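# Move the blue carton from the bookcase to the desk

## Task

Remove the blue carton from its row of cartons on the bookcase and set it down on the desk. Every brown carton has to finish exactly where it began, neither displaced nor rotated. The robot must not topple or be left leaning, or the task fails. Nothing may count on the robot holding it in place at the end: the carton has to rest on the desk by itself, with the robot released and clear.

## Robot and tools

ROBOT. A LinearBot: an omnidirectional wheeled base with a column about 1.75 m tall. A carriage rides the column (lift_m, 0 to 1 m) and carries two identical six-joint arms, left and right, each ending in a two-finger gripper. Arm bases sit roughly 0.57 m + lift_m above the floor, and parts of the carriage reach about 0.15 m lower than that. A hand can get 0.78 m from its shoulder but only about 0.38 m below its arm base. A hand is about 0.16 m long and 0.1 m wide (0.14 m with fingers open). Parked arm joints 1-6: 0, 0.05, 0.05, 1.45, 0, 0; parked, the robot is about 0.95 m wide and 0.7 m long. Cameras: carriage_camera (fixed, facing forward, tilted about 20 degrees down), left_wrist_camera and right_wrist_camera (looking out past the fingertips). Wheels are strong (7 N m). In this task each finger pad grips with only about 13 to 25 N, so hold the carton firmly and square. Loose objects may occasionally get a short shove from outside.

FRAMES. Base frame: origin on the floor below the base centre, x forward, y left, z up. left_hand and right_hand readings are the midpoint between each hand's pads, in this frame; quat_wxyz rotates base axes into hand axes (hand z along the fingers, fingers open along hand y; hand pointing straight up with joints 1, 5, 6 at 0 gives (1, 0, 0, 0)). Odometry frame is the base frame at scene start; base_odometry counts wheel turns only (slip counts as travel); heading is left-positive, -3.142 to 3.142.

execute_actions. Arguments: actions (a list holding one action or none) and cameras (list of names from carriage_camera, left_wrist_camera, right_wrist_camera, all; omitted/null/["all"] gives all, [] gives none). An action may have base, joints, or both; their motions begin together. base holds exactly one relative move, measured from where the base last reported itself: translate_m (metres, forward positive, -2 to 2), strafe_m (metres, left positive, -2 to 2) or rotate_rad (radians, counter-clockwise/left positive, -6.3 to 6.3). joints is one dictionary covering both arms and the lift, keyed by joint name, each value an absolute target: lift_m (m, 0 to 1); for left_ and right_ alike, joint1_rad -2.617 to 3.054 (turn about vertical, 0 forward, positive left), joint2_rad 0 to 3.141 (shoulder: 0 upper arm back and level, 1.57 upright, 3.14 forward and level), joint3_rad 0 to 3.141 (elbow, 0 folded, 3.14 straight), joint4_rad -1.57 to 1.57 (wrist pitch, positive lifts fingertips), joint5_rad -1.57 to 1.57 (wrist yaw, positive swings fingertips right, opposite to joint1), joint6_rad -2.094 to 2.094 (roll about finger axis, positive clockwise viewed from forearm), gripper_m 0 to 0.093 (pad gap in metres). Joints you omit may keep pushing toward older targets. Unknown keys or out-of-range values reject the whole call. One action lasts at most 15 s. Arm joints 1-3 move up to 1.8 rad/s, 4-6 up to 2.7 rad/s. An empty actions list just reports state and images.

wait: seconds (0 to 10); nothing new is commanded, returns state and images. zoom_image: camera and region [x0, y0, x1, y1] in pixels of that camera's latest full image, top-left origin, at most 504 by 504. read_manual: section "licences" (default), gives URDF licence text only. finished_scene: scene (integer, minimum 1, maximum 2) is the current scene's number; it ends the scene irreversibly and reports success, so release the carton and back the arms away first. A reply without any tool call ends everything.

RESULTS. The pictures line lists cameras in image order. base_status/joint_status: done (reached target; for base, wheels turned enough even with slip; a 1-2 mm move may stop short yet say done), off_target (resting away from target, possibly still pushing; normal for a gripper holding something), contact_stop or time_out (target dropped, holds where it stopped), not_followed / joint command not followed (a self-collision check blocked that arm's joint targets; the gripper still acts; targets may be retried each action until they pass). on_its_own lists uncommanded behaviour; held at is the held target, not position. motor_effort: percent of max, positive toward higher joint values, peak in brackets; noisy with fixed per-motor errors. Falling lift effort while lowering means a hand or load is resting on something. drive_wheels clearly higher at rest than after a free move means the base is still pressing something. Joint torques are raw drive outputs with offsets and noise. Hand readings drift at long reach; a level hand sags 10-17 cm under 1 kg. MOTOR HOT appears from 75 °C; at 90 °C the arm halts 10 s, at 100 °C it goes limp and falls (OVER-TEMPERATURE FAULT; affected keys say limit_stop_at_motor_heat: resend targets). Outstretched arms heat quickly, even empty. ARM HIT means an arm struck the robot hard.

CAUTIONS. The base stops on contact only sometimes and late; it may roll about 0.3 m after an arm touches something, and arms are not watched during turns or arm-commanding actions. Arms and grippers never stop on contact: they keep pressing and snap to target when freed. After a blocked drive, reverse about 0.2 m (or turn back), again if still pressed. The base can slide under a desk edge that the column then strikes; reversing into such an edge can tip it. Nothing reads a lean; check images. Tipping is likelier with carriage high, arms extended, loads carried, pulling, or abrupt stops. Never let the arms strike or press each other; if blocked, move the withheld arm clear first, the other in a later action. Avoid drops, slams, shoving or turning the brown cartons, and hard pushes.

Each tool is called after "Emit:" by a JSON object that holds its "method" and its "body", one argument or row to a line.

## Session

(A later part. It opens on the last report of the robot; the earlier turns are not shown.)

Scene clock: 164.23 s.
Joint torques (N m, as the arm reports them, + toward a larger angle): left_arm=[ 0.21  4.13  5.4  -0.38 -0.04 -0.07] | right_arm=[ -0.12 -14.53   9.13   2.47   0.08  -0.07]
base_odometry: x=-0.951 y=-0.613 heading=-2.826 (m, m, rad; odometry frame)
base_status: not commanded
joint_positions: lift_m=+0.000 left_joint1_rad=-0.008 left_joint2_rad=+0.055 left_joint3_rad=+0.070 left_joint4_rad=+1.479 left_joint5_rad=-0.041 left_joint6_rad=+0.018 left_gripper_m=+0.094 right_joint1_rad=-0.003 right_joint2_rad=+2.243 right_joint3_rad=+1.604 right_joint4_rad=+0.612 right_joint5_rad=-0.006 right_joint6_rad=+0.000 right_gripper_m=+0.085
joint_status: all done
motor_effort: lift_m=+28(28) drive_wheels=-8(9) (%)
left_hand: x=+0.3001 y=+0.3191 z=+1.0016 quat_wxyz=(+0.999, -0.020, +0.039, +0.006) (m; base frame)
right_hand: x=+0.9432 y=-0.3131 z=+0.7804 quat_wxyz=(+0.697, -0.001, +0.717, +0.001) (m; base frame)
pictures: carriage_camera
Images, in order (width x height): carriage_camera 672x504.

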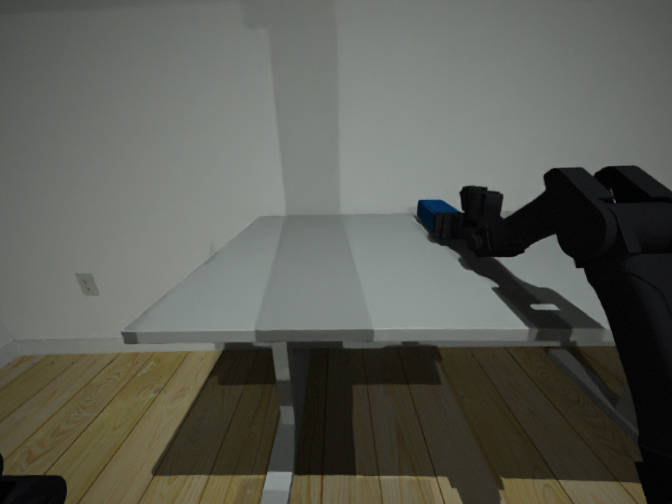

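Emit:
{"method": "zoom_image", "body": {
  "camera": "carriage_camera",
  "region": [380, 170, 540, 290]
}}

Region (380, 170, 540, 290) of carriage_camera's 672x504 image, scaled by 3.150, with more detail than that image has; it fills the top 378 rows of this view, and the rest is white.

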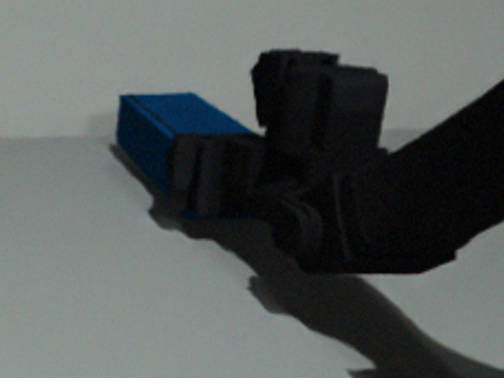

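Very close; lower slightly more, then release.

Emit:
{"method": "execute_actions", "body": {
  "actions": [
    {"joints": {"right_joint2_rad": 2.28, "right_joint4_rad": 0.64}}
  ],
  "cameras": []
}}

Emit:
{"method": "execute_actions", "body": {
  "actions": [
    {"joints": {"right_gripper_m": 0.093}}
  ],
  "cameras": []
}}

Emit:
{"method": "execute_actions", "body": {
  "actions": [
    {"base": {"translate_m": -0.3}}
  ],
  "cameras": ["carriage_camera"]
}}

Scene clock: 171.27 s.
Joint torques (N m, as the arm reports them, + toward a larger angle): left_arm=[ 0.15  4.05  5.44 -0.37 -0.01 -0.11] | right_arm=[ -0.53 -14.07   8.97   2.42   0.09  -0.07]
base_odometry: x=-0.951 y=-0.613 heading=-2.826 (m, m, rad; odometry frame)
base_status: not commanded
joint_positions: lift_m=+0.000 left_joint1_rad=-0.008 left_joint2_rad=+0.055 left_joint3_rad=+0.070 left_joint4_rad=+1.479 left_joint5_rad=-0.041 left_joint6_rad=+0.018 left_gripper_m=+0.094 right_joint1_rad=-0.003 right_joint2_rad=+2.264 right_joint3_rad=+1.604 right_joint4_rad=+0.623 right_joint5_rad=-0.006 right_joint6_rad=+0.000 right_gripper_m=+0.085
joint_status: all done
motor_effort: lift_m=+28(28) drive_wheels=-8(8) (%)
left_hand: x=+0.3001 y=+0.3191 z=+1.0016 quat_wxyz=(+0.999, -0.020, +0.039, +0.006) (m; base frame)
right_hand: x=+0.9454 y=-0.3131 z=+0.7694 quat_wxyz=(+0.694, -0.001, +0.720, +0.001) (m; base frame)
pictures: none
No camera images: the call's "cameras" was empty. Leave "cameras" out to get every camera's image.

Scene clock: 172.00 s.
Joint torques (N m, as the arm reports them, + toward a larger angle): left_arm=[ 0.07  4.03  5.36 -0.36 -0.02 -0.08] | right_arm=[ -0.4  -14.21   9.1    2.4    0.08  -0.07]
base_odometry: x=-0.951 y=-0.613 heading=-2.826 (m, m, rad; odometry frame)
base_status: not commanded
joint_positions: lift_m=+0.000 left_joint1_rad=-0.008 left_joint2_rad=+0.055 left_joint3_rad=+0.070 left_joint4_rad=+1.479 left_joint5_rad=-0.041 left_joint6_rad=+0.018 left_gripper_m=+0.094 right_joint1_rad=-0.003 right_joint2_rad=+2.264 right_joint3_rad=+1.604 right_joint4_rad=+0.627 right_joint5_rad=-0.006 right_joint6_rad=+0.000 right_gripper_m=+0.093
joint_status: all done
motor_effort: lift_m=+28(28) drive_wheels=-8(8) (%)
left_hand: x=+0.3001 y=+0.3191 z=+1.0016 quat_wxyz=(+0.999, -0.020, +0.039, +0.006) (m; base frame)
right_hand: x=+0.9454 y=-0.3131 z=+0.7705 quat_wxyz=(+0.695, -0.001, +0.719, +0.001) (m; base frame)
pictures: none
No camera images: the call's "cameras" was empty. Leave "cameras" out to get every camera's image.

Scene clock: 174.57 s.
Joint torques (N m, as the arm reports them, + toward a larger angle): left_arm=[ 0.1   4.    5.29 -0.38 -0.01 -0.1 ] | right_arm=[ -0.52 -14.08   9.08   2.28   0.05  -0.06]
base_odometry: x=-0.665 y=-0.520 heading=-2.827 (m, m, rad; odometry frame)
base_status: done
joint_positions: lift_m=+0.000 left_joint1_rad=-0.008 left_joint2_rad=+0.055 left_joint3_rad=+0.070 left_joint4_rad=+1.477 left_joint5_rad=-0.041 left_joint6_rad=+0.018 left_gripper_m=+0.094 right_joint1_rad=-0.001 right_joint2_rad=+2.266 right_joint3_rad=+1.604 right_joint4_rad=+0.642 right_joint5_rad=-0.006 right_joint6_rad=+0.000 right_gripper_m=+0.093
joint_status: not commanded
motor_effort: lift_m=+28(28) drive_wheels=-9(22) (%)
left_hand: x=+0.3006 y=+0.3191 z=+1.0016 quat_wxyz=(+0.999, -0.020, +0.040, +0.006) (m; base frame)
right_hand: x=+0.9456 y=-0.3119 z=+0.7734 quat_wxyz=(+0.700, -0.002, +0.714, +0.002) (m; base frame)
pictures: carriage_camera
Images, in order (width x height): carriage_camera 672x504.

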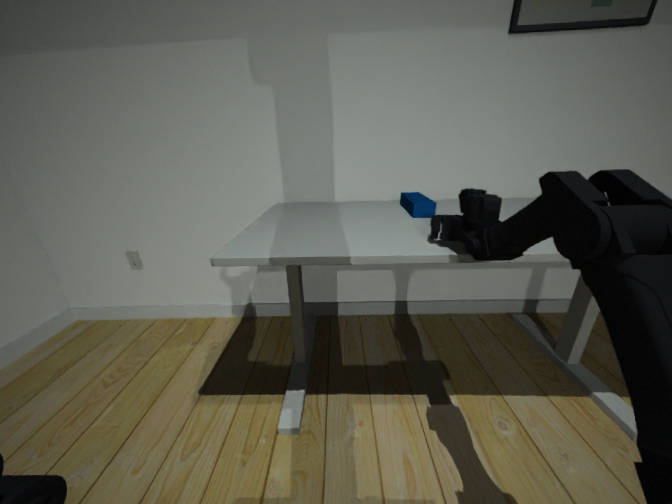

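Emit:
{"method": "execute_actions", "body": {
  "actions": [
    {"joints": {"right_joint2_rad": 0.05, "right_joint3_rad": 0.05, "right_joint4_rad": 1.45}}
  ],
  "cameras": []
}}

Emit:
{"method": "finished_scene", "body": {
  "scene": 1
}}

Scene clock: 179.93 s.
Joint torques (N m, as the arm reports them, + toward a larger angle): left_arm=[ 0.12  4.07  5.36 -0.38 -0.03 -0.08] | right_arm=[-0.48  2.94  5.68 -0.19  0.09 -0.06]
base_odometry: x=-0.665 y=-0.520 heading=-2.827 (m, m, rad; odometry frame)
base_status: not commanded
joint_positions: lift_m=+0.000 left_joint1_rad=-0.008 left_joint2_rad=+0.055 left_joint3_rad=+0.070 left_joint4_rad=+1.477 left_joint5_rad=-0.041 left_joint6_rad=+0.018 left_gripper_m=+0.094 right_joint1_rad=-0.001 right_joint2_rad=+0.065 right_joint3_rad=+0.067 right_joint4_rad=+1.451 right_joint5_rad=-0.006 right_joint6_rad=+0.000 right_gripper_m=+0.093
joint_status: all done
motor_effort: lift_m=+28(28) drive_wheels=-8(8) (%)
left_hand: x=+0.3006 y=+0.3191 z=+1.0016 quat_wxyz=(+0.999, -0.020, +0.040, +0.006) (m; base frame)
right_hand: x=+0.3109 y=-0.3111 z=+1.0002 quat_wxyz=(+0.998, -0.003, +0.059, +0.000) (m; base frame)
pictures: none
No camera images: the call's "cameras" was empty. Leave "cameras" out to get every camera's image.

The scene is finished: the task was done.


## Next scene

The same job, from a new start.

Emit:
{"method": "execute_actions", "body": {
  "actions": [],
  "cameras": ["carriage_camera"]
}}

Scene clock: 0.00 s.
Joint torques (N m, as the arm reports them, + toward a larger angle): no reading
base_odometry: x=+0.000 y=+0.000 heading=+0.000 (m, m, rad; odometry frame)
base_status: not commanded
joint_positions: lift_m=+0.298 left_joint1_rad=+0.007 left_joint2_rad=+0.040 left_joint3_rad=+0.051 left_joint4_rad=+1.407 left_joint5_rad=+0.015 left_joint6_rad=+0.042 left_gripper_m=+0.094 right_joint1_rad=+0.013 right_joint2_rad=+0.038 right_joint3_rad=+0.053 right_joint4_rad=+1.457 right_joint5_rad=-0.004 right_joint6_rad=+0.030 right_gripper_m=+0.094
joint_status: not commanded
motor_effort: lift_m=+30 drive_wheels=+3 (%)
left_hand: x=+0.3185 y=+0.3098 z=+1.2930 quat_wxyz=(+0.997, +0.009, +0.076, +0.024) (m; base frame)
right_hand: x=+0.3048 y=-0.3111 z=+1.2951 quat_wxyz=(+0.999, -0.002, +0.049, +0.021) (m; base frame)
pictures: carriage_camera
Images, in order (width x height): carriage_camera 672x504.

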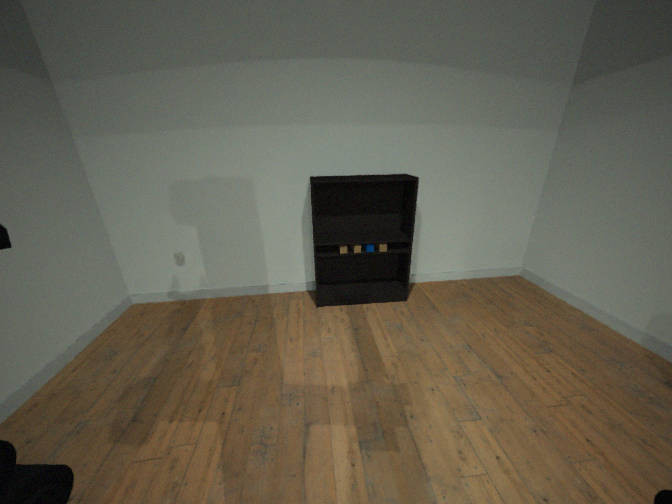

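Emit:
{"method": "execute_actions", "body": {
  "actions": [
    {"base": {"translate_m": 1.2}, "joints": {"lift_m": 0.0}}
  ],
  "cameras": ["carriage_camera"]
}}

Scene clock: 9.20 s.
Joint torques (N m, as the arm reports them, + toward a larger angle): left_arm=[ 0.13  4.01  5.56 -0.25 -0.06 -0.15] | right_arm=[-0.64  4.42  7.11 -0.2   0.1   0.  ]
base_odometry: x=+1.200 y=-0.002 heading=-0.001 (m, m, rad; odometry frame)
base_status: done
joint_positions: lift_m=+0.000 left_joint1_rad=+0.007 left_joint2_rad=+0.040 left_joint3_rad=+0.051 left_joint4_rad=+1.407 left_joint5_rad=+0.015 left_joint6_rad=+0.042 left_gripper_m=+0.094 right_joint1_rad=+0.013 right_joint2_rad=+0.038 right_joint3_rad=+0.053 right_joint4_rad=+1.457 right_joint5_rad=-0.004 right_joint6_rad=+0.030 right_gripper_m=+0.094
joint_status: all done
motor_effort: lift_m=+28(32) drive_wheels=-9(30) (%)
left_hand: x=+0.3185 y=+0.3098 z=+0.9948 quat_wxyz=(+0.997, +0.009, +0.076, +0.024) (m; base frame)
right_hand: x=+0.3048 y=-0.3111 z=+0.9969 quat_wxyz=(+0.999, -0.002, +0.049, +0.021) (m; base frame)
pictures: carriage_camera
Images, in order (width x height): carriage_camera 672x504.

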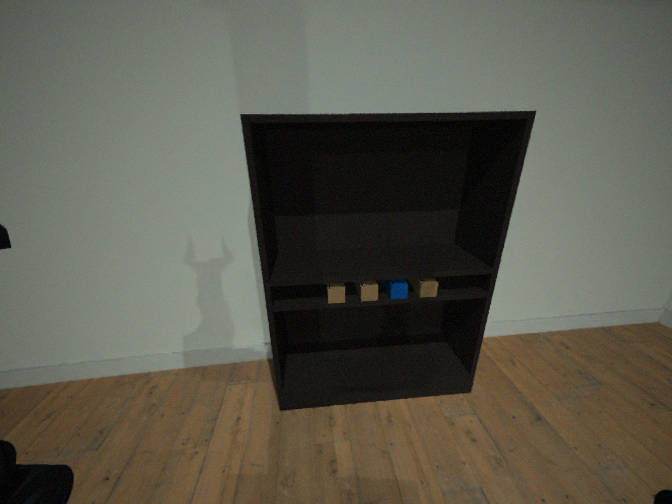

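Emit:
{"method": "execute_actions", "body": {
  "actions": [
    {"base": {"rotate_rad": 0.12}}
  ],
  "cameras": []
}}

Emit:
{"method": "execute_actions", "body": {
  "actions": [
    {"base": {"translate_m": -0.15}, "joints": {"lift_m": 0.09}}
  ],
  "cameras": []
}}

Emit:
{"method": "execute_actions", "body": {
  "actions": [
    {"joints": {"right_joint1_rad":0,"right_joint2_rad": 3.1, "right_joint3_rad": 1.62, "right_joint4_rad": 1.40, "right_joint5_rad":0, "right_joint6_rad":0}}
  ],
  "cameras": ["right_wrist_camera"]
}}

Scene clock: 23.63 s.
Joint torques (N m, as the arm reports them, + toward a larger angle): left_arm=[ 0.07  3.98  5.42 -0.23 -0.05 -0.11] | right_arm=[-0.62  4.41  7.26 -0.23  0.09  0.  ]
base_odometry: x=+1.200 y=-0.002 heading=+0.118 (m, m, rad; odometry frame)
base_status: done
joint_positions: lift_m=+0.000 left_joint1_rad=+0.007 left_joint2_rad=+0.040 left_joint3_rad=+0.051 left_joint4_rad=+1.406 left_joint5_rad=+0.015 left_joint6_rad=+0.042 left_gripper_m=+0.094 right_joint1_rad=+0.013 right_joint2_rad=+0.038 right_joint3_rad=+0.053 right_joint4_rad=+1.458 right_joint5_rad=-0.004 right_joint6_rad=+0.030 right_gripper_m=+0.094
joint_status: not commanded
motor_effort: lift_m=+28(28) drive_wheels=+7(12) (%)
left_hand: x=+0.3187 y=+0.3098 z=+0.9947 quat_wxyz=(+0.997, +0.009, +0.077, +0.024) (m; base frame)
right_hand: x=+0.3046 y=-0.3111 z=+0.9969 quat_wxyz=(+0.999, -0.002, +0.049, +0.021) (m; base frame)
pictures: none
No camera images: the call's "cameras" was empty. Leave "cameras" out to get every camera's image.

Scene clock: 25.47 s.
Joint torques (N m, as the arm reports them, + toward a larger angle): left_arm=[ 0.12  3.95  5.42 -0.21 -0.03 -0.09] | right_arm=[-0.65  4.38  7.22 -0.21  0.09  0.01]
base_odometry: x=+1.051 y=-0.020 heading=+0.120 (m, m, rad; odometry frame)
base_status: done
joint_positions: lift_m=+0.090 left_joint1_rad=+0.007 left_joint2_rad=+0.040 left_joint3_rad=+0.051 left_joint4_rad=+1.406 left_joint5_rad=+0.015 left_joint6_rad=+0.042 left_gripper_m=+0.094 right_joint1_rad=+0.013 right_joint2_rad=+0.038 right_joint3_rad=+0.053 right_joint4_rad=+1.458 right_joint5_rad=-0.004 right_joint6_rad=+0.030 right_gripper_m=+0.094
joint_status: all done
motor_effort: lift_m=+32(37) drive_wheels=-8(20) (%)
left_hand: x=+0.3187 y=+0.3098 z=+1.0844 quat_wxyz=(+0.997, +0.009, +0.077, +0.024) (m; base frame)
right_hand: x=+0.3047 y=-0.3111 z=+1.0866 quat_wxyz=(+0.999, -0.002, +0.049, +0.021) (m; base frame)
pictures: none
No camera images: the call's "cameras" was empty. Leave "cameras" out to get every camera's image.

Scene clock: 28.13 s.
Joint torques (N m, as the arm reports them, + toward a larger angle): left_arm=[ 0.08  3.95  5.32 -0.21 -0.02 -0.08] | right_arm=[ -1.31 -15.14   5.45   2.39   0.11  -0.07]
base_odometry: x=+1.051 y=-0.020 heading=+0.119 (m, m, rad; odometry frame)
base_status: not commanded
joint_positions: lift_m=+0.090 left_joint1_rad=+0.007 left_joint2_rad=+0.040 left_joint3_rad=+0.051 left_joint4_rad=+1.406 left_joint5_rad=+0.015 left_joint6_rad=+0.042 left_gripper_m=+0.094 right_joint1_rad=+0.008 right_joint2_rad=+3.097 right_joint3_rad=+1.616 right_joint4_rad=+1.390 right_joint5_rad=-0.003 right_joint6_rad=+0.007 right_gripper_m=+0.094
joint_status: all done
motor_effort: lift_m=+32(32) drive_wheels=-8(9) (%)
left_hand: x=+0.3187 y=+0.3098 z=+1.0844 quat_wxyz=(+0.997, +0.009, +0.077, +0.024) (m; base frame)
right_hand: x=+0.8910 y=-0.3070 z=+0.5191 quat_wxyz=(+0.674, -0.001, +0.738, +0.006) (m; base frame)
pictures: right_wrist_camera
Images, in order (width x height): right_wrist_camera 672x504.

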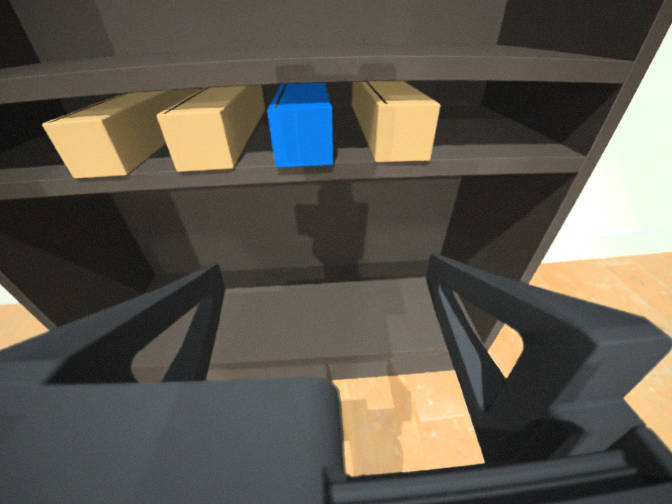

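Emit:
{"method": "execute_actions", "body": {
  "actions": [
    {"base": {"strafe_m": 0.022}, "joints": {"lift_m": 0.10, "right_gripper_m": 0.078}}
  ],
  "cameras": []
}}

Emit:
{"method": "execute_actions", "body": {
  "actions": [
    {"base": {"translate_m": 0.14}}
  ],
  "cameras": ["right_wrist_camera"]
}}

Scene clock: 34.20 s.
Joint torques (N m, as the arm reports them, + toward a larger angle): left_arm=[ 0.16  3.99  5.6  -0.2  -0.02 -0.1 ] | right_arm=[ -0.94 -14.84   5.38   2.31   0.11  -0.06]
base_odometry: x=+1.048 y=+0.002 heading=+0.119 (m, m, rad; odometry frame)
base_status: done
joint_positions: lift_m=+0.100 left_joint1_rad=+0.007 left_joint2_rad=+0.040 left_joint3_rad=+0.051 left_joint4_rad=+1.405 left_joint5_rad=+0.015 left_joint6_rad=+0.042 left_gripper_m=+0.094 right_joint1_rad=+0.004 right_joint2_rad=+3.093 right_joint3_rad=+1.616 right_joint4_rad=+1.404 right_joint5_rad=-0.003 right_joint6_rad=+0.007 right_gripper_m=+0.078
joint_status: all done
motor_effort: lift_m=+31(37) drive_wheels=+3(11) (%)
left_hand: x=+0.3190 y=+0.3098 z=+1.0944 quat_wxyz=(+0.997, +0.009, +0.077, +0.024) (m; base frame)
right_hand: x=+0.8921 y=-0.3089 z=+0.5345 quat_wxyz=(+0.681, +0.000, +0.733, +0.005) (m; base frame)
pictures: none
No camera images: the call's "cameras" was empty. Leave "cameras" out to get every camera's image.

Scene clock: 36.10 s.
Joint torques (N m, as the arm reports them, + toward a larger angle): left_arm=[ 0.18  3.9   5.52 -0.24  0.   -0.12] | right_arm=[ -0.93 -14.7    5.54   2.27   0.11  -0.07]
base_odometry: x=+1.187 y=+0.019 heading=+0.120 (m, m, rad; odometry frame)
base_status: done
joint_positions: lift_m=+0.100 left_joint1_rad=+0.007 left_joint2_rad=+0.040 left_joint3_rad=+0.051 left_joint4_rad=+1.405 left_joint5_rad=+0.015 left_joint6_rad=+0.042 left_gripper_m=+0.094 right_joint1_rad=+0.004 right_joint2_rad=+3.093 right_joint3_rad=+1.616 right_joint4_rad=+1.404 right_joint5_rad=-0.003 right_joint6_rad=+0.007 right_gripper_m=+0.078
joint_status: not commanded
motor_effort: lift_m=+31(31) drive_wheels=-4(18) (%)
left_hand: x=+0.3190 y=+0.3098 z=+1.0944 quat_wxyz=(+0.997, +0.009, +0.077, +0.024) (m; base frame)
right_hand: x=+0.8921 y=-0.3089 z=+0.5345 quat_wxyz=(+0.681, +0.000, +0.733, +0.005) (m; base frame)
pictures: right_wrist_camera
Images, in order (width x height): right_wrist_camera 672x504.

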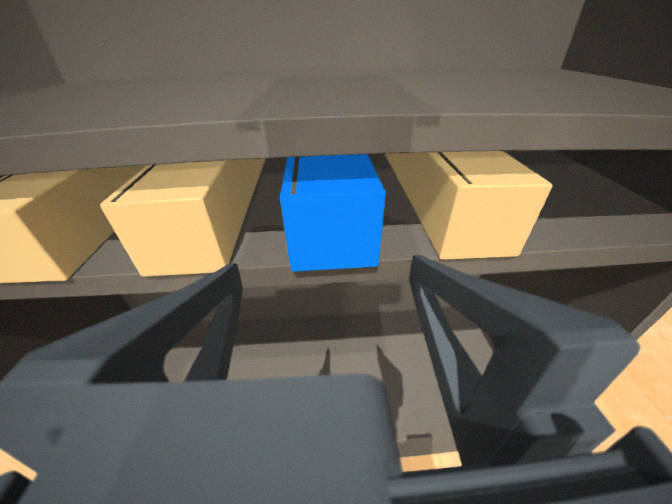

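Emit:
{"method": "execute_actions", "body": {
  "actions": [
    {"base": {"translate_m": 0.065}}
  ],
  "cameras": ["right_wrist_camera"]
}}

Scene clock: 41.13 s.
Joint torques (N m, as the arm reports them, + toward a larger angle): left_arm=[ 0.1   3.95  5.45 -0.22 -0.04 -0.08] | right_arm=[ -0.98 -14.69   5.5    2.32   0.12  -0.07]
base_odometry: x=+1.252 y=+0.027 heading=+0.121 (m, m, rad; odometry frame)
base_status: done
joint_positions: lift_m=+0.100 left_joint1_rad=+0.007 left_joint2_rad=+0.040 left_joint3_rad=+0.051 left_joint4_rad=+1.405 left_joint5_rad=+0.015 left_joint6_rad=+0.042 left_gripper_m=+0.094 right_joint1_rad=+0.004 right_joint2_rad=+3.093 right_joint3_rad=+1.616 right_joint4_rad=+1.404 right_joint5_rad=-0.003 right_joint6_rad=+0.007 right_gripper_m=+0.078
joint_status: not commanded
motor_effort: lift_m=+31(31) drive_wheels=-4(18) (%)
left_hand: x=+0.3188 y=+0.3098 z=+1.0945 quat_wxyz=(+0.997, +0.009, +0.077, +0.024) (m; base frame)
right_hand: x=+0.8921 y=-0.3093 z=+0.5345 quat_wxyz=(+0.681, +0.000, +0.733, +0.005) (m; base frame)
pictures: right_wrist_camera
Images, in order (width x height): right_wrist_camera 672x504.

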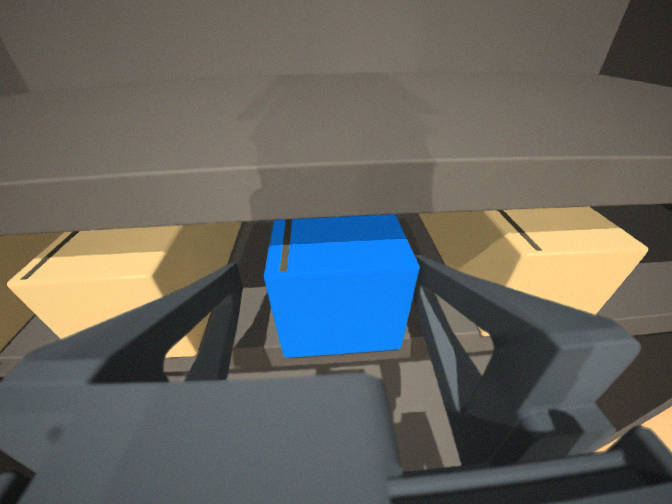

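Emit:
{"method": "execute_actions", "body": {
  "actions": [
    {"joints": {"right_gripper_m": 0.0}}
  ],
  "cameras": []
}}

Emit:
{"method": "execute_actions", "body": {
  "actions": [
    {"base": {"translate_m": -0.07}}
  ],
  "cameras": ["right_wrist_camera"]
}}

Scene clock: 44.77 s.
Joint torques (N m, as the arm reports them, + toward a larger angle): left_arm=[ 0.12  3.99  5.49 -0.2  -0.03 -0.11] | right_arm=[ -1.   -14.79   5.52   2.27   0.11  -0.06]
base_odometry: x=+1.252 y=+0.027 heading=+0.121 (m, m, rad; odometry frame)
base_status: not commanded
joint_positions: lift_m=+0.100 left_joint1_rad=+0.007 left_joint2_rad=+0.040 left_joint3_rad=+0.051 left_joint4_rad=+1.405 left_joint5_rad=+0.015 left_joint6_rad=+0.042 left_gripper_m=+0.094 right_joint1_rad=+0.004 right_joint2_rad=+3.093 right_joint3_rad=+1.616 right_joint4_rad=+1.404 right_joint5_rad=-0.003 right_joint6_rad=+0.007 right_gripper_m=+0.060
joint_status: right_gripper_m off_target (ended at +0.060, target +0.000)
motor_effort: lift_m=+31(31) drive_wheels=-4(5) (%)
left_hand: x=+0.3188 y=+0.3098 z=+1.0945 quat_wxyz=(+0.997, +0.009, +0.077, +0.024) (m; base frame)
right_hand: x=+0.8921 y=-0.3093 z=+0.5345 quat_wxyz=(+0.681, +0.000, +0.733, +0.005) (m; base frame)
pictures: none
No camera images: the call's "cameras" was empty. Leave "cameras" out to get every camera's image.

Scene clock: 46.10 s.
Joint torques (N m, as the arm reports them, + toward a larger angle): left_arm=[ 0.13  3.94  5.46 -0.21 -0.03 -0.1 ] | right_arm=[ -0.81 -14.81   5.52   2.18   0.06  -0.07]
base_odometry: x=+1.183 y=+0.018 heading=+0.120 (m, m, rad; odometry frame)
base_status: done
joint_positions: lift_m=+0.100 left_joint1_rad=+0.007 left_joint2_rad=+0.040 left_joint3_rad=+0.051 left_joint4_rad=+1.405 left_joint5_rad=+0.015 left_joint6_rad=+0.042 left_gripper_m=+0.094 right_joint1_rad=+0.003 right_joint2_rad=+3.093 right_joint3_rad=+1.616 right_joint4_rad=+1.404 right_joint5_rad=-0.002 right_joint6_rad=+0.007 right_gripper_m=+0.060
joint_status: not commanded
motor_effort: lift_m=+31(31) drive_wheels=+9(13) (%)
left_hand: x=+0.3190 y=+0.3098 z=+1.0944 quat_wxyz=(+0.997, +0.009, +0.077, +0.024) (m; base frame)
right_hand: x=+0.8921 y=-0.3097 z=+0.5345 quat_wxyz=(+0.681, +0.000, +0.733, +0.004) (m; base frame)
pictures: right_wrist_camera
Images, in order (width x height): right_wrist_camera 672x504.

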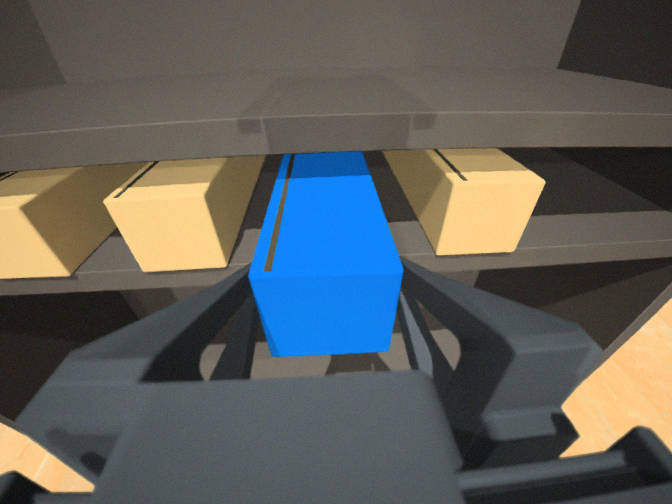

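Emit:
{"method": "execute_actions", "body": {
  "actions": [
    {"joints": {"right_gripper_m": 0.072}}
  ],
  "cameras": []
}}

Emit:
{"method": "execute_actions", "body": {
  "actions": [
    {"base": {"translate_m": 0.05}}
  ],
  "cameras": []
}}

Emit:
{"method": "execute_actions", "body": {
  "actions": [
    {"joints": {"right_gripper_m": 0.0}}
  ],
  "cameras": []
}}

Emit:
{"method": "execute_actions", "body": {
  "actions": [
    {"base": {"translate_m": -0.3}}
  ],
  "cameras": ["right_wrist_camera", "carriage_camera"]
}}

Scene clock: 55.70 s.
Joint torques (N m, as the arm reports them, + toward a larger angle): left_arm=[ 0.11  3.88  5.42 -0.22 -0.01 -0.11] | right_arm=[ -0.87 -14.79   5.51   2.27   0.11  -0.06]
base_odometry: x=+1.183 y=+0.018 heading=+0.120 (m, m, rad; odometry frame)
base_status: not commanded
joint_positions: lift_m=+0.100 left_joint1_rad=+0.007 left_joint2_rad=+0.040 left_joint3_rad=+0.051 left_joint4_rad=+1.405 left_joint5_rad=+0.015 left_joint6_rad=+0.042 left_gripper_m=+0.094 right_joint1_rad=+0.003 right_joint2_rad=+3.093 right_joint3_rad=+1.616 right_joint4_rad=+1.404 right_joint5_rad=-0.002 right_joint6_rad=+0.007 right_gripper_m=+0.072
joint_status: all done
motor_effort: lift_m=+31(31) drive_wheels=+9(9) (%)
left_hand: x=+0.3190 y=+0.3098 z=+1.0944 quat_wxyz=(+0.997, +0.009, +0.077, +0.024) (m; base frame)
right_hand: x=+0.8921 y=-0.3097 z=+0.5345 quat_wxyz=(+0.681, +0.000, +0.733, +0.004) (m; base frame)
pictures: none
No camera images: the call's "cameras" was empty. Leave "cameras" out to get every camera's image.

Scene clock: 56.87 s.
Joint torques (N m, as the arm reports them, + toward a larger angle): left_arm=[ 0.18  3.93  5.58 -0.23 -0.04 -0.11] | right_arm=[ -0.94 -14.96   5.61   2.29   0.13  -0.07]
base_odometry: x=+1.232 y=+0.025 heading=+0.121 (m, m, rad; odometry frame)
base_status: done
joint_positions: lift_m=+0.100 left_joint1_rad=+0.007 left_joint2_rad=+0.040 left_joint3_rad=+0.051 left_joint4_rad=+1.405 left_joint5_rad=+0.015 left_joint6_rad=+0.042 left_gripper_m=+0.094 right_joint1_rad=+0.003 right_joint2_rad=+3.093 right_joint3_rad=+1.616 right_joint4_rad=+1.404 right_joint5_rad=-0.002 right_joint6_rad=+0.007 right_gripper_m=+0.072
joint_status: not commanded
motor_effort: lift_m=+31(31) drive_wheels=-6(19) (%)
left_hand: x=+0.3189 y=+0.3098 z=+1.0944 quat_wxyz=(+0.997, +0.009, +0.077, +0.024) (m; base frame)
right_hand: x=+0.8921 y=-0.3102 z=+0.5345 quat_wxyz=(+0.681, +0.001, +0.733, +0.004) (m; base frame)
pictures: none
No camera images: the call's "cameras" was empty. Leave "cameras" out to get every camera's image.

Scene clock: 57.53 s.
Joint torques (N m, as the arm reports them, + toward a larger angle): left_arm=[ 0.08  3.98  5.42 -0.21 -0.02 -0.09] | right_arm=[ -0.82 -14.74   5.41   2.27   0.08  -0.06]
base_odometry: x=+1.232 y=+0.025 heading=+0.121 (m, m, rad; odometry frame)
base_status: not commanded
joint_positions: lift_m=+0.100 left_joint1_rad=+0.007 left_joint2_rad=+0.040 left_joint3_rad=+0.051 left_joint4_rad=+1.405 left_joint5_rad=+0.015 left_joint6_rad=+0.042 left_gripper_m=+0.094 right_joint1_rad=+0.003 right_joint2_rad=+3.093 right_joint3_rad=+1.616 right_joint4_rad=+1.404 right_joint5_rad=-0.002 right_joint6_rad=+0.007 right_gripper_m=+0.060
joint_status: right_gripper_m off_target (ended at +0.060, target +0.000)
motor_effort: lift_m=+31(31) drive_wheels=-5(5) (%)
left_hand: x=+0.3189 y=+0.3098 z=+1.0944 quat_wxyz=(+0.997, +0.009, +0.077, +0.024) (m; base frame)
right_hand: x=+0.8921 y=-0.3102 z=+0.5345 quat_wxyz=(+0.681, +0.001, +0.733, +0.004) (m; base frame)
pictures: none
No camera images: the call's "cameras" was empty. Leave "cameras" out to get every camera's image.

Scene clock: 60.10 s.
Joint torques (N m, as the arm reports them, + toward a larger angle): left_arm=[ 0.08  3.89  5.56 -0.22 -0.03 -0.12] | right_arm=[ -0.51 -14.77   5.44   2.29   0.12  -0.06]
base_odometry: x=+0.934 y=-0.011 heading=+0.121 (m, m, rad; odometry frame)
base_status: done
joint_positions: lift_m=+0.100 left_joint1_rad=+0.007 left_joint2_rad=+0.040 left_joint3_rad=+0.051 left_joint4_rad=+1.404 left_joint5_rad=+0.015 left_joint6_rad=+0.042 left_gripper_m=+0.094 right_joint1_rad=+0.002 right_joint2_rad=+3.093 right_joint3_rad=+1.616 right_joint4_rad=+1.399 right_joint5_rad=-0.002 right_joint6_rad=+0.007 right_gripper_m=+0.060
joint_status: not commanded
motor_effort: lift_m=+31(31) drive_wheels=-1(24) (%)
left_hand: x=+0.3192 y=+0.3098 z=+1.0944 quat_wxyz=(+0.997, +0.009, +0.078, +0.024) (m; base frame)
right_hand: x=+0.8920 y=-0.3107 z=+0.5335 quat_wxyz=(+0.679, +0.001, +0.734, +0.004) (m; base frame)
pictures: carriage_camera, right_wrist_camera
Images, in order (width x height): carriage_camera 672x504, right_wrist_camera 672x504.

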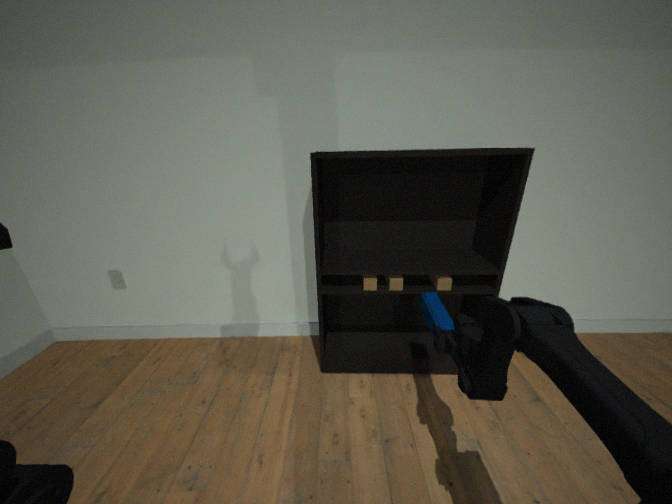

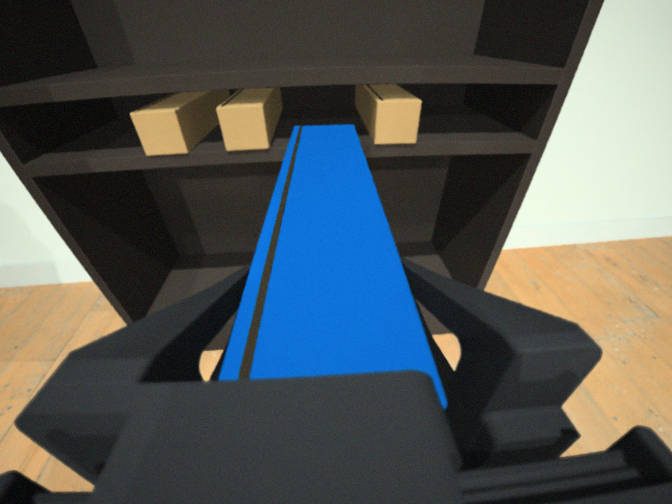

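Out. Now look for the desk.

Emit:
{"method": "execute_actions", "body": {
  "actions": [
    {"base": {"rotate_rad": -2.0}, "joints": {"lift_m": 0.15, "right_joint2_rad": 2.2, "right_joint3_rad": 1.6, "right_joint4_rad": 0.6}}
  ],
  "cameras": ["carriage_camera"]
}}

Scene clock: 67.60 s.
Joint torques (N m, as the arm reports them, + toward a larger angle): left_arm=[ 0.11  3.91  5.42 -0.19 -0.07 -0.12] | right_arm=[ -0.17 -15.2    9.75   2.26   0.07  -0.06]
base_odometry: x=+0.934 y=-0.012 heading=-1.878 (m, m, rad; odometry frame)
base_status: done
joint_positions: lift_m=+0.150 left_joint1_rad=+0.007 left_joint2_rad=+0.040 left_joint3_rad=+0.051 left_joint4_rad=+1.404 left_joint5_rad=+0.015 left_joint6_rad=+0.042 left_gripper_m=+0.094 right_joint1_rad=-0.008 right_joint2_rad=+2.202 right_joint3_rad=+1.598 right_joint4_rad=+0.601 right_joint5_rad=-0.001 right_joint6_rad=+0.007 right_gripper_m=+0.060
joint_status: all done
motor_effort: lift_m=+33(41) drive_wheels=+10(25) (%)
left_hand: x=+0.3192 y=+0.3098 z=+1.1443 quat_wxyz=(+0.997, +0.009, +0.078, +0.024) (m; base frame)
right_hand: x=+0.9380 y=-0.3173 z=+0.9506 quat_wxyz=(+0.706, +0.005, +0.708, +0.000) (m; base frame)
pictures: carriage_camera
Images, in order (width x height): carriage_camera 672x504.

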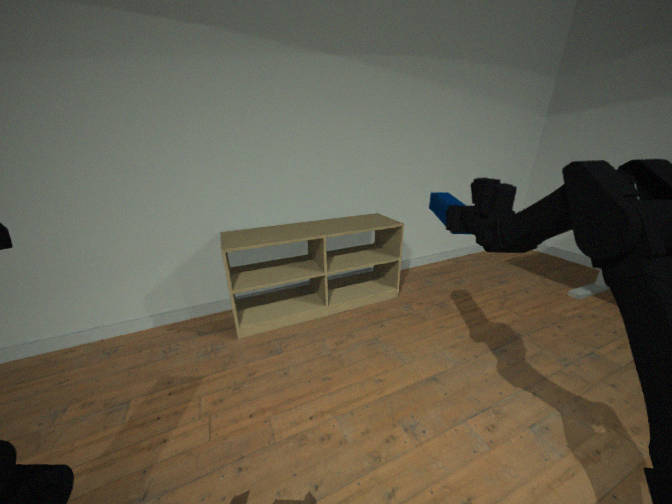

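Emit:
{"method": "execute_actions", "body": {
  "actions": [
    {"base": {"rotate_rad": -1.1}}
  ],
  "cameras": ["carriage_camera"]
}}

Scene clock: 72.17 s.
Joint torques (N m, as the arm reports them, + toward a larger angle): left_arm=[ 0.04  3.91  5.47 -0.2  -0.03 -0.11] | right_arm=[ -0.31 -15.08   9.75   2.27   0.08  -0.06]
base_odometry: x=+0.934 y=-0.012 heading=-2.978 (m, m, rad; odometry frame)
base_status: done
joint_positions: lift_m=+0.150 left_joint1_rad=+0.007 left_joint2_rad=+0.040 left_joint3_rad=+0.051 left_joint4_rad=+1.404 left_joint5_rad=+0.015 left_joint6_rad=+0.042 left_gripper_m=+0.094 right_joint1_rad=-0.006 right_joint2_rad=+2.202 right_joint3_rad=+1.598 right_joint4_rad=+0.601 right_joint5_rad=-0.001 right_joint6_rad=+0.007 right_gripper_m=+0.060
joint_status: not commanded
motor_effort: lift_m=+33(33) drive_wheels=+10(22) (%)
left_hand: x=+0.3192 y=+0.3098 z=+1.1443 quat_wxyz=(+0.997, +0.009, +0.078, +0.024) (m; base frame)
right_hand: x=+0.9380 y=-0.3158 z=+0.9505 quat_wxyz=(+0.706, +0.004, +0.708, +0.001) (m; base frame)
pictures: carriage_camera
Images, in order (width x height): carriage_camera 672x504.

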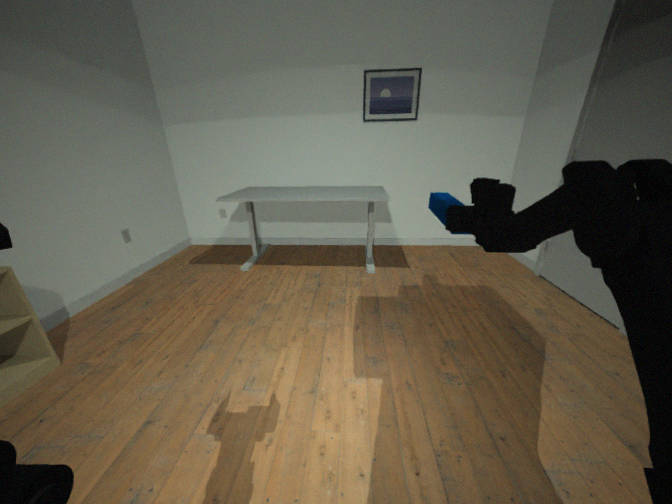

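Emit:
{"method": "execute_actions", "body": {
  "actions": [
    {"base": {"strafe_m": 0.5}}
  ],
  "cameras": []
}}

Emit:
{"method": "execute_actions", "body": {
  "actions": [
    {"base": {"translate_m": 1.5}}
  ],
  "cameras": ["carriage_camera"]
}}

Scene clock: 80.73 s.
Joint torques (N m, as the arm reports them, + toward a larger angle): left_arm=[ 0.09  3.92  5.48 -0.21 -0.05 -0.09] | right_arm=[ -0.55 -15.27   9.72   2.28   0.1   -0.07]
base_odometry: x=+1.015 y=-0.505 heading=-2.979 (m, m, rad; odometry frame)
base_status: done
joint_positions: lift_m=+0.150 left_joint1_rad=+0.007 left_joint2_rad=+0.040 left_joint3_rad=+0.051 left_joint4_rad=+1.404 left_joint5_rad=+0.015 left_joint6_rad=+0.042 left_gripper_m=+0.094 right_joint1_rad=-0.001 right_joint2_rad=+2.202 right_joint3_rad=+1.598 right_joint4_rad=+0.598 right_joint5_rad=-0.001 right_joint6_rad=+0.007 right_gripper_m=+0.060
joint_status: not commanded
motor_effort: lift_m=+33(33) drive_wheels=-7(25) (%)
left_hand: x=+0.3192 y=+0.3098 z=+1.1443 quat_wxyz=(+0.997, +0.009, +0.078, +0.024) (m; base frame)
right_hand: x=+0.9380 y=-0.3128 z=+0.9499 quat_wxyz=(+0.705, +0.003, +0.709, +0.002) (m; base frame)
pictures: none
No camera images: the call's "cameras" was empty. Leave "cameras" out to get every camera's image.

Scene clock: 86.03 s.
Joint torques (N m, as the arm reports them, + toward a larger angle): left_arm=[ 0.09  3.86  5.56 -0.17 -0.03 -0.11] | right_arm=[ -0.53 -15.32   9.74   2.36   0.09  -0.06]
base_odometry: x=-0.465 y=-0.750 heading=-2.978 (m, m, rad; odometry frame)
base_status: done
joint_positions: lift_m=+0.150 left_joint1_rad=+0.007 left_joint2_rad=+0.040 left_joint3_rad=+0.051 left_joint4_rad=+1.404 left_joint5_rad=+0.015 left_joint6_rad=+0.042 left_gripper_m=+0.094 right_joint1_rad=-0.001 right_joint2_rad=+2.202 right_joint3_rad=+1.598 right_joint4_rad=+0.594 right_joint5_rad=-0.001 right_joint6_rad=+0.007 right_gripper_m=+0.060
joint_status: not commanded
motor_effort: lift_m=+33(33) drive_wheels=-5(22) (%)
left_hand: x=+0.3192 y=+0.3098 z=+1.1443 quat_wxyz=(+0.997, +0.009, +0.078, +0.024) (m; base frame)
right_hand: x=+0.9380 y=-0.3126 z=+0.9488 quat_wxyz=(+0.703, +0.002, +0.711, +0.002) (m; base frame)
pictures: carriage_camera
Images, in order (width x height): carriage_camera 672x504.

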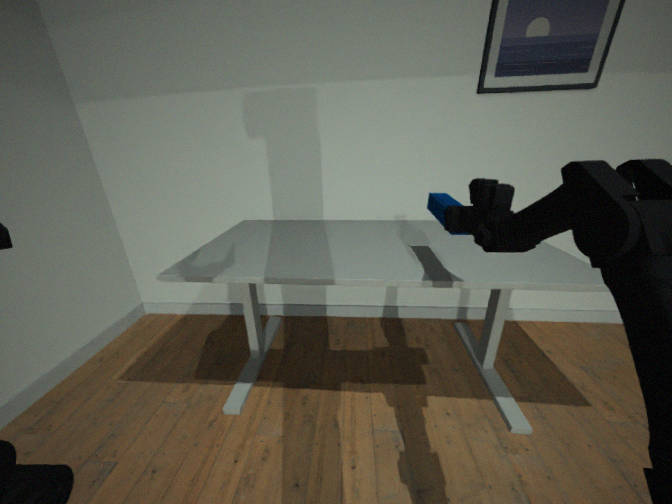

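Similar to before, slightly closer.

Emit:
{"method": "execute_actions", "body": {
  "actions": [
    {"base": {"translate_m": 0.36}, "joints": {"lift_m": 0.0}}
  ],
  "cameras": []
}}

Emit:
{"method": "execute_actions", "body": {
  "actions": [
    {"joints": {"right_joint2_rad": 2.25, "right_joint4_rad": 0.63}}
  ],
  "cameras": ["carriage_camera"]
}}

Scene clock: 93.10 s.
Joint torques (N m, as the arm reports them, + toward a larger angle): left_arm=[ 0.14  3.97  5.5  -0.22 -0.02 -0.11] | right_arm=[ -0.57 -15.03   9.64   2.42   0.09  -0.07]
base_odometry: x=-0.820 y=-0.809 heading=-2.977 (m, m, rad; odometry frame)
base_status: done
joint_positions: lift_m=+0.000 left_joint1_rad=+0.007 left_joint2_rad=+0.040 left_joint3_rad=+0.051 left_joint4_rad=+1.405 left_joint5_rad=+0.015 left_joint6_rad=+0.042 left_gripper_m=+0.094 right_joint1_rad=-0.001 right_joint2_rad=+2.198 right_joint3_rad=+1.598 right_joint4_rad=+0.586 right_joint5_rad=-0.001 right_joint6_rad=+0.007 right_gripper_m=+0.060
joint_status: all done
motor_effort: lift_m=+28(31) drive_wheels=-6(21) (%)
left_hand: x=+0.3189 y=+0.3098 z=+0.9947 quat_wxyz=(+0.997, +0.009, +0.077, +0.024) (m; base frame)
right_hand: x=+0.9375 y=-0.3126 z=+0.7998 quat_wxyz=(+0.702, +0.002, +0.712, +0.002) (m; base frame)
pictures: none
No camera images: the call's "cameras" was empty. Leave "cameras" out to get every camera's image.

Scene clock: 93.73 s.
Joint torques (N m, as the arm reports them, + toward a larger angle): left_arm=[ 0.06  3.94  5.64 -0.26 -0.04 -0.12] | right_arm=[ -0.61 -14.92   9.58   2.47   0.09  -0.06]
base_odometry: x=-0.820 y=-0.809 heading=-2.977 (m, m, rad; odometry frame)
base_status: not commanded
joint_positions: lift_m=+0.000 left_joint1_rad=+0.007 left_joint2_rad=+0.040 left_joint3_rad=+0.051 left_joint4_rad=+1.405 left_joint5_rad=+0.015 left_joint6_rad=+0.042 left_gripper_m=+0.094 right_joint1_rad=-0.001 right_joint2_rad=+2.242 right_joint3_rad=+1.598 right_joint4_rad=+0.615 right_joint5_rad=-0.001 right_joint6_rad=+0.007 right_gripper_m=+0.060
joint_status: all done
motor_effort: lift_m=+28(28) drive_wheels=-5(6) (%)
left_hand: x=+0.3189 y=+0.3098 z=+0.9947 quat_wxyz=(+0.997, +0.009, +0.077, +0.024) (m; base frame)
right_hand: x=+0.9425 y=-0.3126 z=+0.7789 quat_wxyz=(+0.697, +0.002, +0.717, +0.002) (m; base frame)
pictures: carriage_camera
Images, in order (width x height): carriage_camera 672x504.

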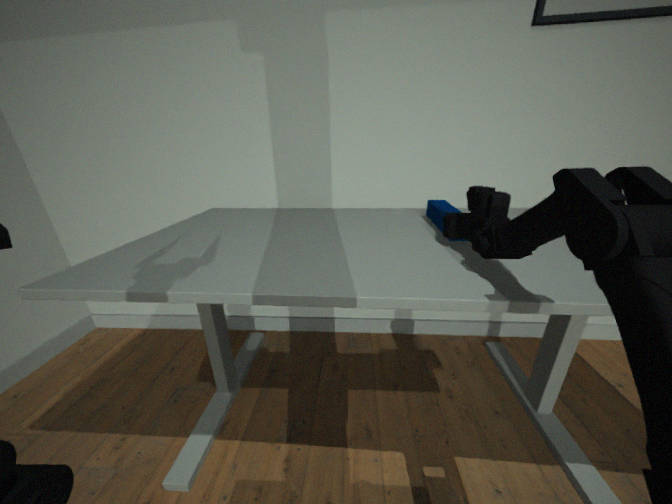

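Emit:
{"method": "execute_actions", "body": {
  "actions": [
    {"joints": {"right_joint2_rad": 2.28, "right_joint4_rad": 0.64}}
  ],
  "cameras": []
}}

Emit:
{"method": "execute_actions", "body": {
  "actions": [
    {"joints": {"right_gripper_m": 0.093}}
  ],
  "cameras": []
}}

Emit:
{"method": "execute_actions", "body": {
  "actions": [
    {"base": {"translate_m": -0.3}}
  ],
  "cameras": []
}}

Emit:
{"method": "execute_actions", "body": {
  "actions": [
    {"joints": {"right_joint2_rad": 0.05, "right_joint3_rad": 0.05, "right_joint4_rad": 1.45}}
  ],
  "cameras": ["carriage_camera"]
}}

Scene clock: 101.27 s.
Joint torques (N m, as the arm reports them, + toward a larger angle): left_arm=[ 0.09  3.83  5.45 -0.2  -0.05 -0.09] | right_arm=[ -0.55 -13.62   9.62   2.39   0.1   -0.06]
base_odometry: x=-0.820 y=-0.809 heading=-2.977 (m, m, rad; odometry frame)
base_status: not commanded
joint_positions: lift_m=+0.000 left_joint1_rad=+0.007 left_joint2_rad=+0.040 left_joint3_rad=+0.051 left_joint4_rad=+1.405 left_joint5_rad=+0.015 left_joint6_rad=+0.042 left_gripper_m=+0.094 right_joint1_rad=-0.001 right_joint2_rad=+2.260 right_joint3_rad=+1.598 right_joint4_rad=+0.630 right_joint5_rad=-0.001 right_joint6_rad=+0.007 right_gripper_m=+0.060
joint_status: all done
motor_effort: lift_m=+28(28) drive_wheels=-5(6) (%)
left_hand: x=+0.3189 y=+0.3098 z=+0.9947 quat_wxyz=(+0.997, +0.009, +0.077, +0.024) (m; base frame)
right_hand: x=+0.9444 y=-0.3126 z=+0.7710 quat_wxyz=(+0.696, +0.002, +0.718, +0.002) (m; base frame)
pictures: none
No camera images: the call's "cameras" was empty. Leave "cameras" out to get every camera's image.

Scene clock: 102.00 s.
Joint torques (N m, as the arm reports them, + toward a larger angle): left_arm=[ 0.08  4.02  5.52 -0.23 -0.03 -0.11] | right_arm=[ -0.59 -13.59   9.6    2.39   0.1   -0.06]
base_odometry: x=-0.820 y=-0.809 heading=-2.977 (m, m, rad; odometry frame)
base_status: not commanded
joint_positions: lift_m=+0.000 left_joint1_rad=+0.007 left_joint2_rad=+0.040 left_joint3_rad=+0.051 left_joint4_rad=+1.405 left_joint5_rad=+0.015 left_joint6_rad=+0.042 left_gripper_m=+0.094 right_joint1_rad=-0.001 right_joint2_rad=+2.260 right_joint3_rad=+1.598 right_joint4_rad=+0.630 right_joint5_rad=-0.001 right_joint6_rad=+0.007 right_gripper_m=+0.093
joint_status: all done
motor_effort: lift_m=+28(28) drive_wheels=-5(5) (%)
left_hand: x=+0.3189 y=+0.3098 z=+0.9947 quat_wxyz=(+0.997, +0.009, +0.077, +0.024) (m; base frame)
right_hand: x=+0.9444 y=-0.3126 z=+0.7710 quat_wxyz=(+0.696, +0.002, +0.718, +0.002) (m; base frame)
pictures: none
No camera images: the call's "cameras" was empty. Leave "cameras" out to get every camera's image.

Scene clock: 104.47 s.
Joint torques (N m, as the arm reports them, + toward a larger angle): left_arm=[ 0.15  3.94  5.55 -0.21 -0.02 -0.11] | right_arm=[ -0.64 -14.01   9.74   2.33   0.09  -0.06]
base_odometry: x=-0.524 y=-0.760 heading=-2.977 (m, m, rad; odometry frame)
base_status: done
joint_positions: lift_m=+0.000 left_joint1_rad=+0.007 left_joint2_rad=+0.040 left_joint3_rad=+0.051 left_joint4_rad=+1.405 left_joint5_rad=+0.015 left_joint6_rad=+0.042 left_gripper_m=+0.094 right_joint1_rad=+0.000 right_joint2_rad=+2.263 right_joint3_rad=+1.598 right_joint4_rad=+0.639 right_joint5_rad=-0.001 right_joint6_rad=+0.007 right_gripper_m=+0.093
joint_status: not commanded
motor_effort: lift_m=+28(28) drive_wheels=+0(25) (%)
left_hand: x=+0.3189 y=+0.3098 z=+0.9947 quat_wxyz=(+0.997, +0.009, +0.077, +0.024) (m; base frame)
right_hand: x=+0.9447 y=-0.3123 z=+0.7713 quat_wxyz=(+0.698, +0.002, +0.716, +0.002) (m; base frame)
pictures: none
No camera images: the call's "cameras" was empty. Leave "cameras" out to get every camera's image.

Scene clock: 106.60 s.
Joint torques (N m, as the arm reports them, + toward a larger angle): left_arm=[ 0.07  3.89  5.47 -0.24 -0.04 -0.12] | right_arm=[-0.57  2.98  5.37 -0.17  0.09 -0.05]
base_odometry: x=-0.524 y=-0.760 heading=-2.977 (m, m, rad; odometry frame)
base_status: not commanded
joint_positions: lift_m=+0.000 left_joint1_rad=+0.007 left_joint2_rad=+0.040 left_joint3_rad=+0.051 left_joint4_rad=+1.405 left_joint5_rad=+0.015 left_joint6_rad=+0.042 left_gripper_m=+0.094 right_joint1_rad=+0.000 right_joint2_rad=+0.064 right_joint3_rad=+0.069 right_joint4_rad=+1.450 right_joint5_rad=-0.001 right_joint6_rad=+0.007 right_gripper_m=+0.093
joint_status: all done
motor_effort: lift_m=+28(28) drive_wheels=+4(1) (%)
left_hand: x=+0.3189 y=+0.3098 z=+0.9947 quat_wxyz=(+0.997, +0.009, +0.077, +0.024) (m; base frame)
right_hand: x=+0.3103 y=-0.3120 z=+1.0008 quat_wxyz=(+0.998, +0.000, +0.058, +0.003) (m; base frame)
pictures: carriage_camera
Images, in order (width x height): carriage_camera 672x504.

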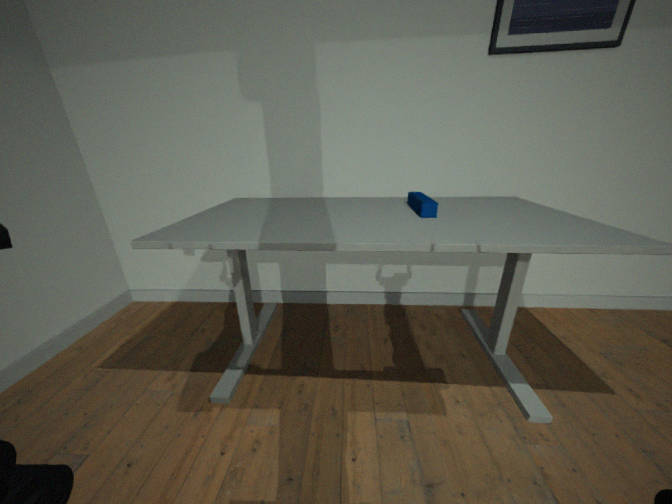

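Emit:
{"method": "finished_scene", "body": {
  "scene": 2
}}

The scene is finished: the task was done.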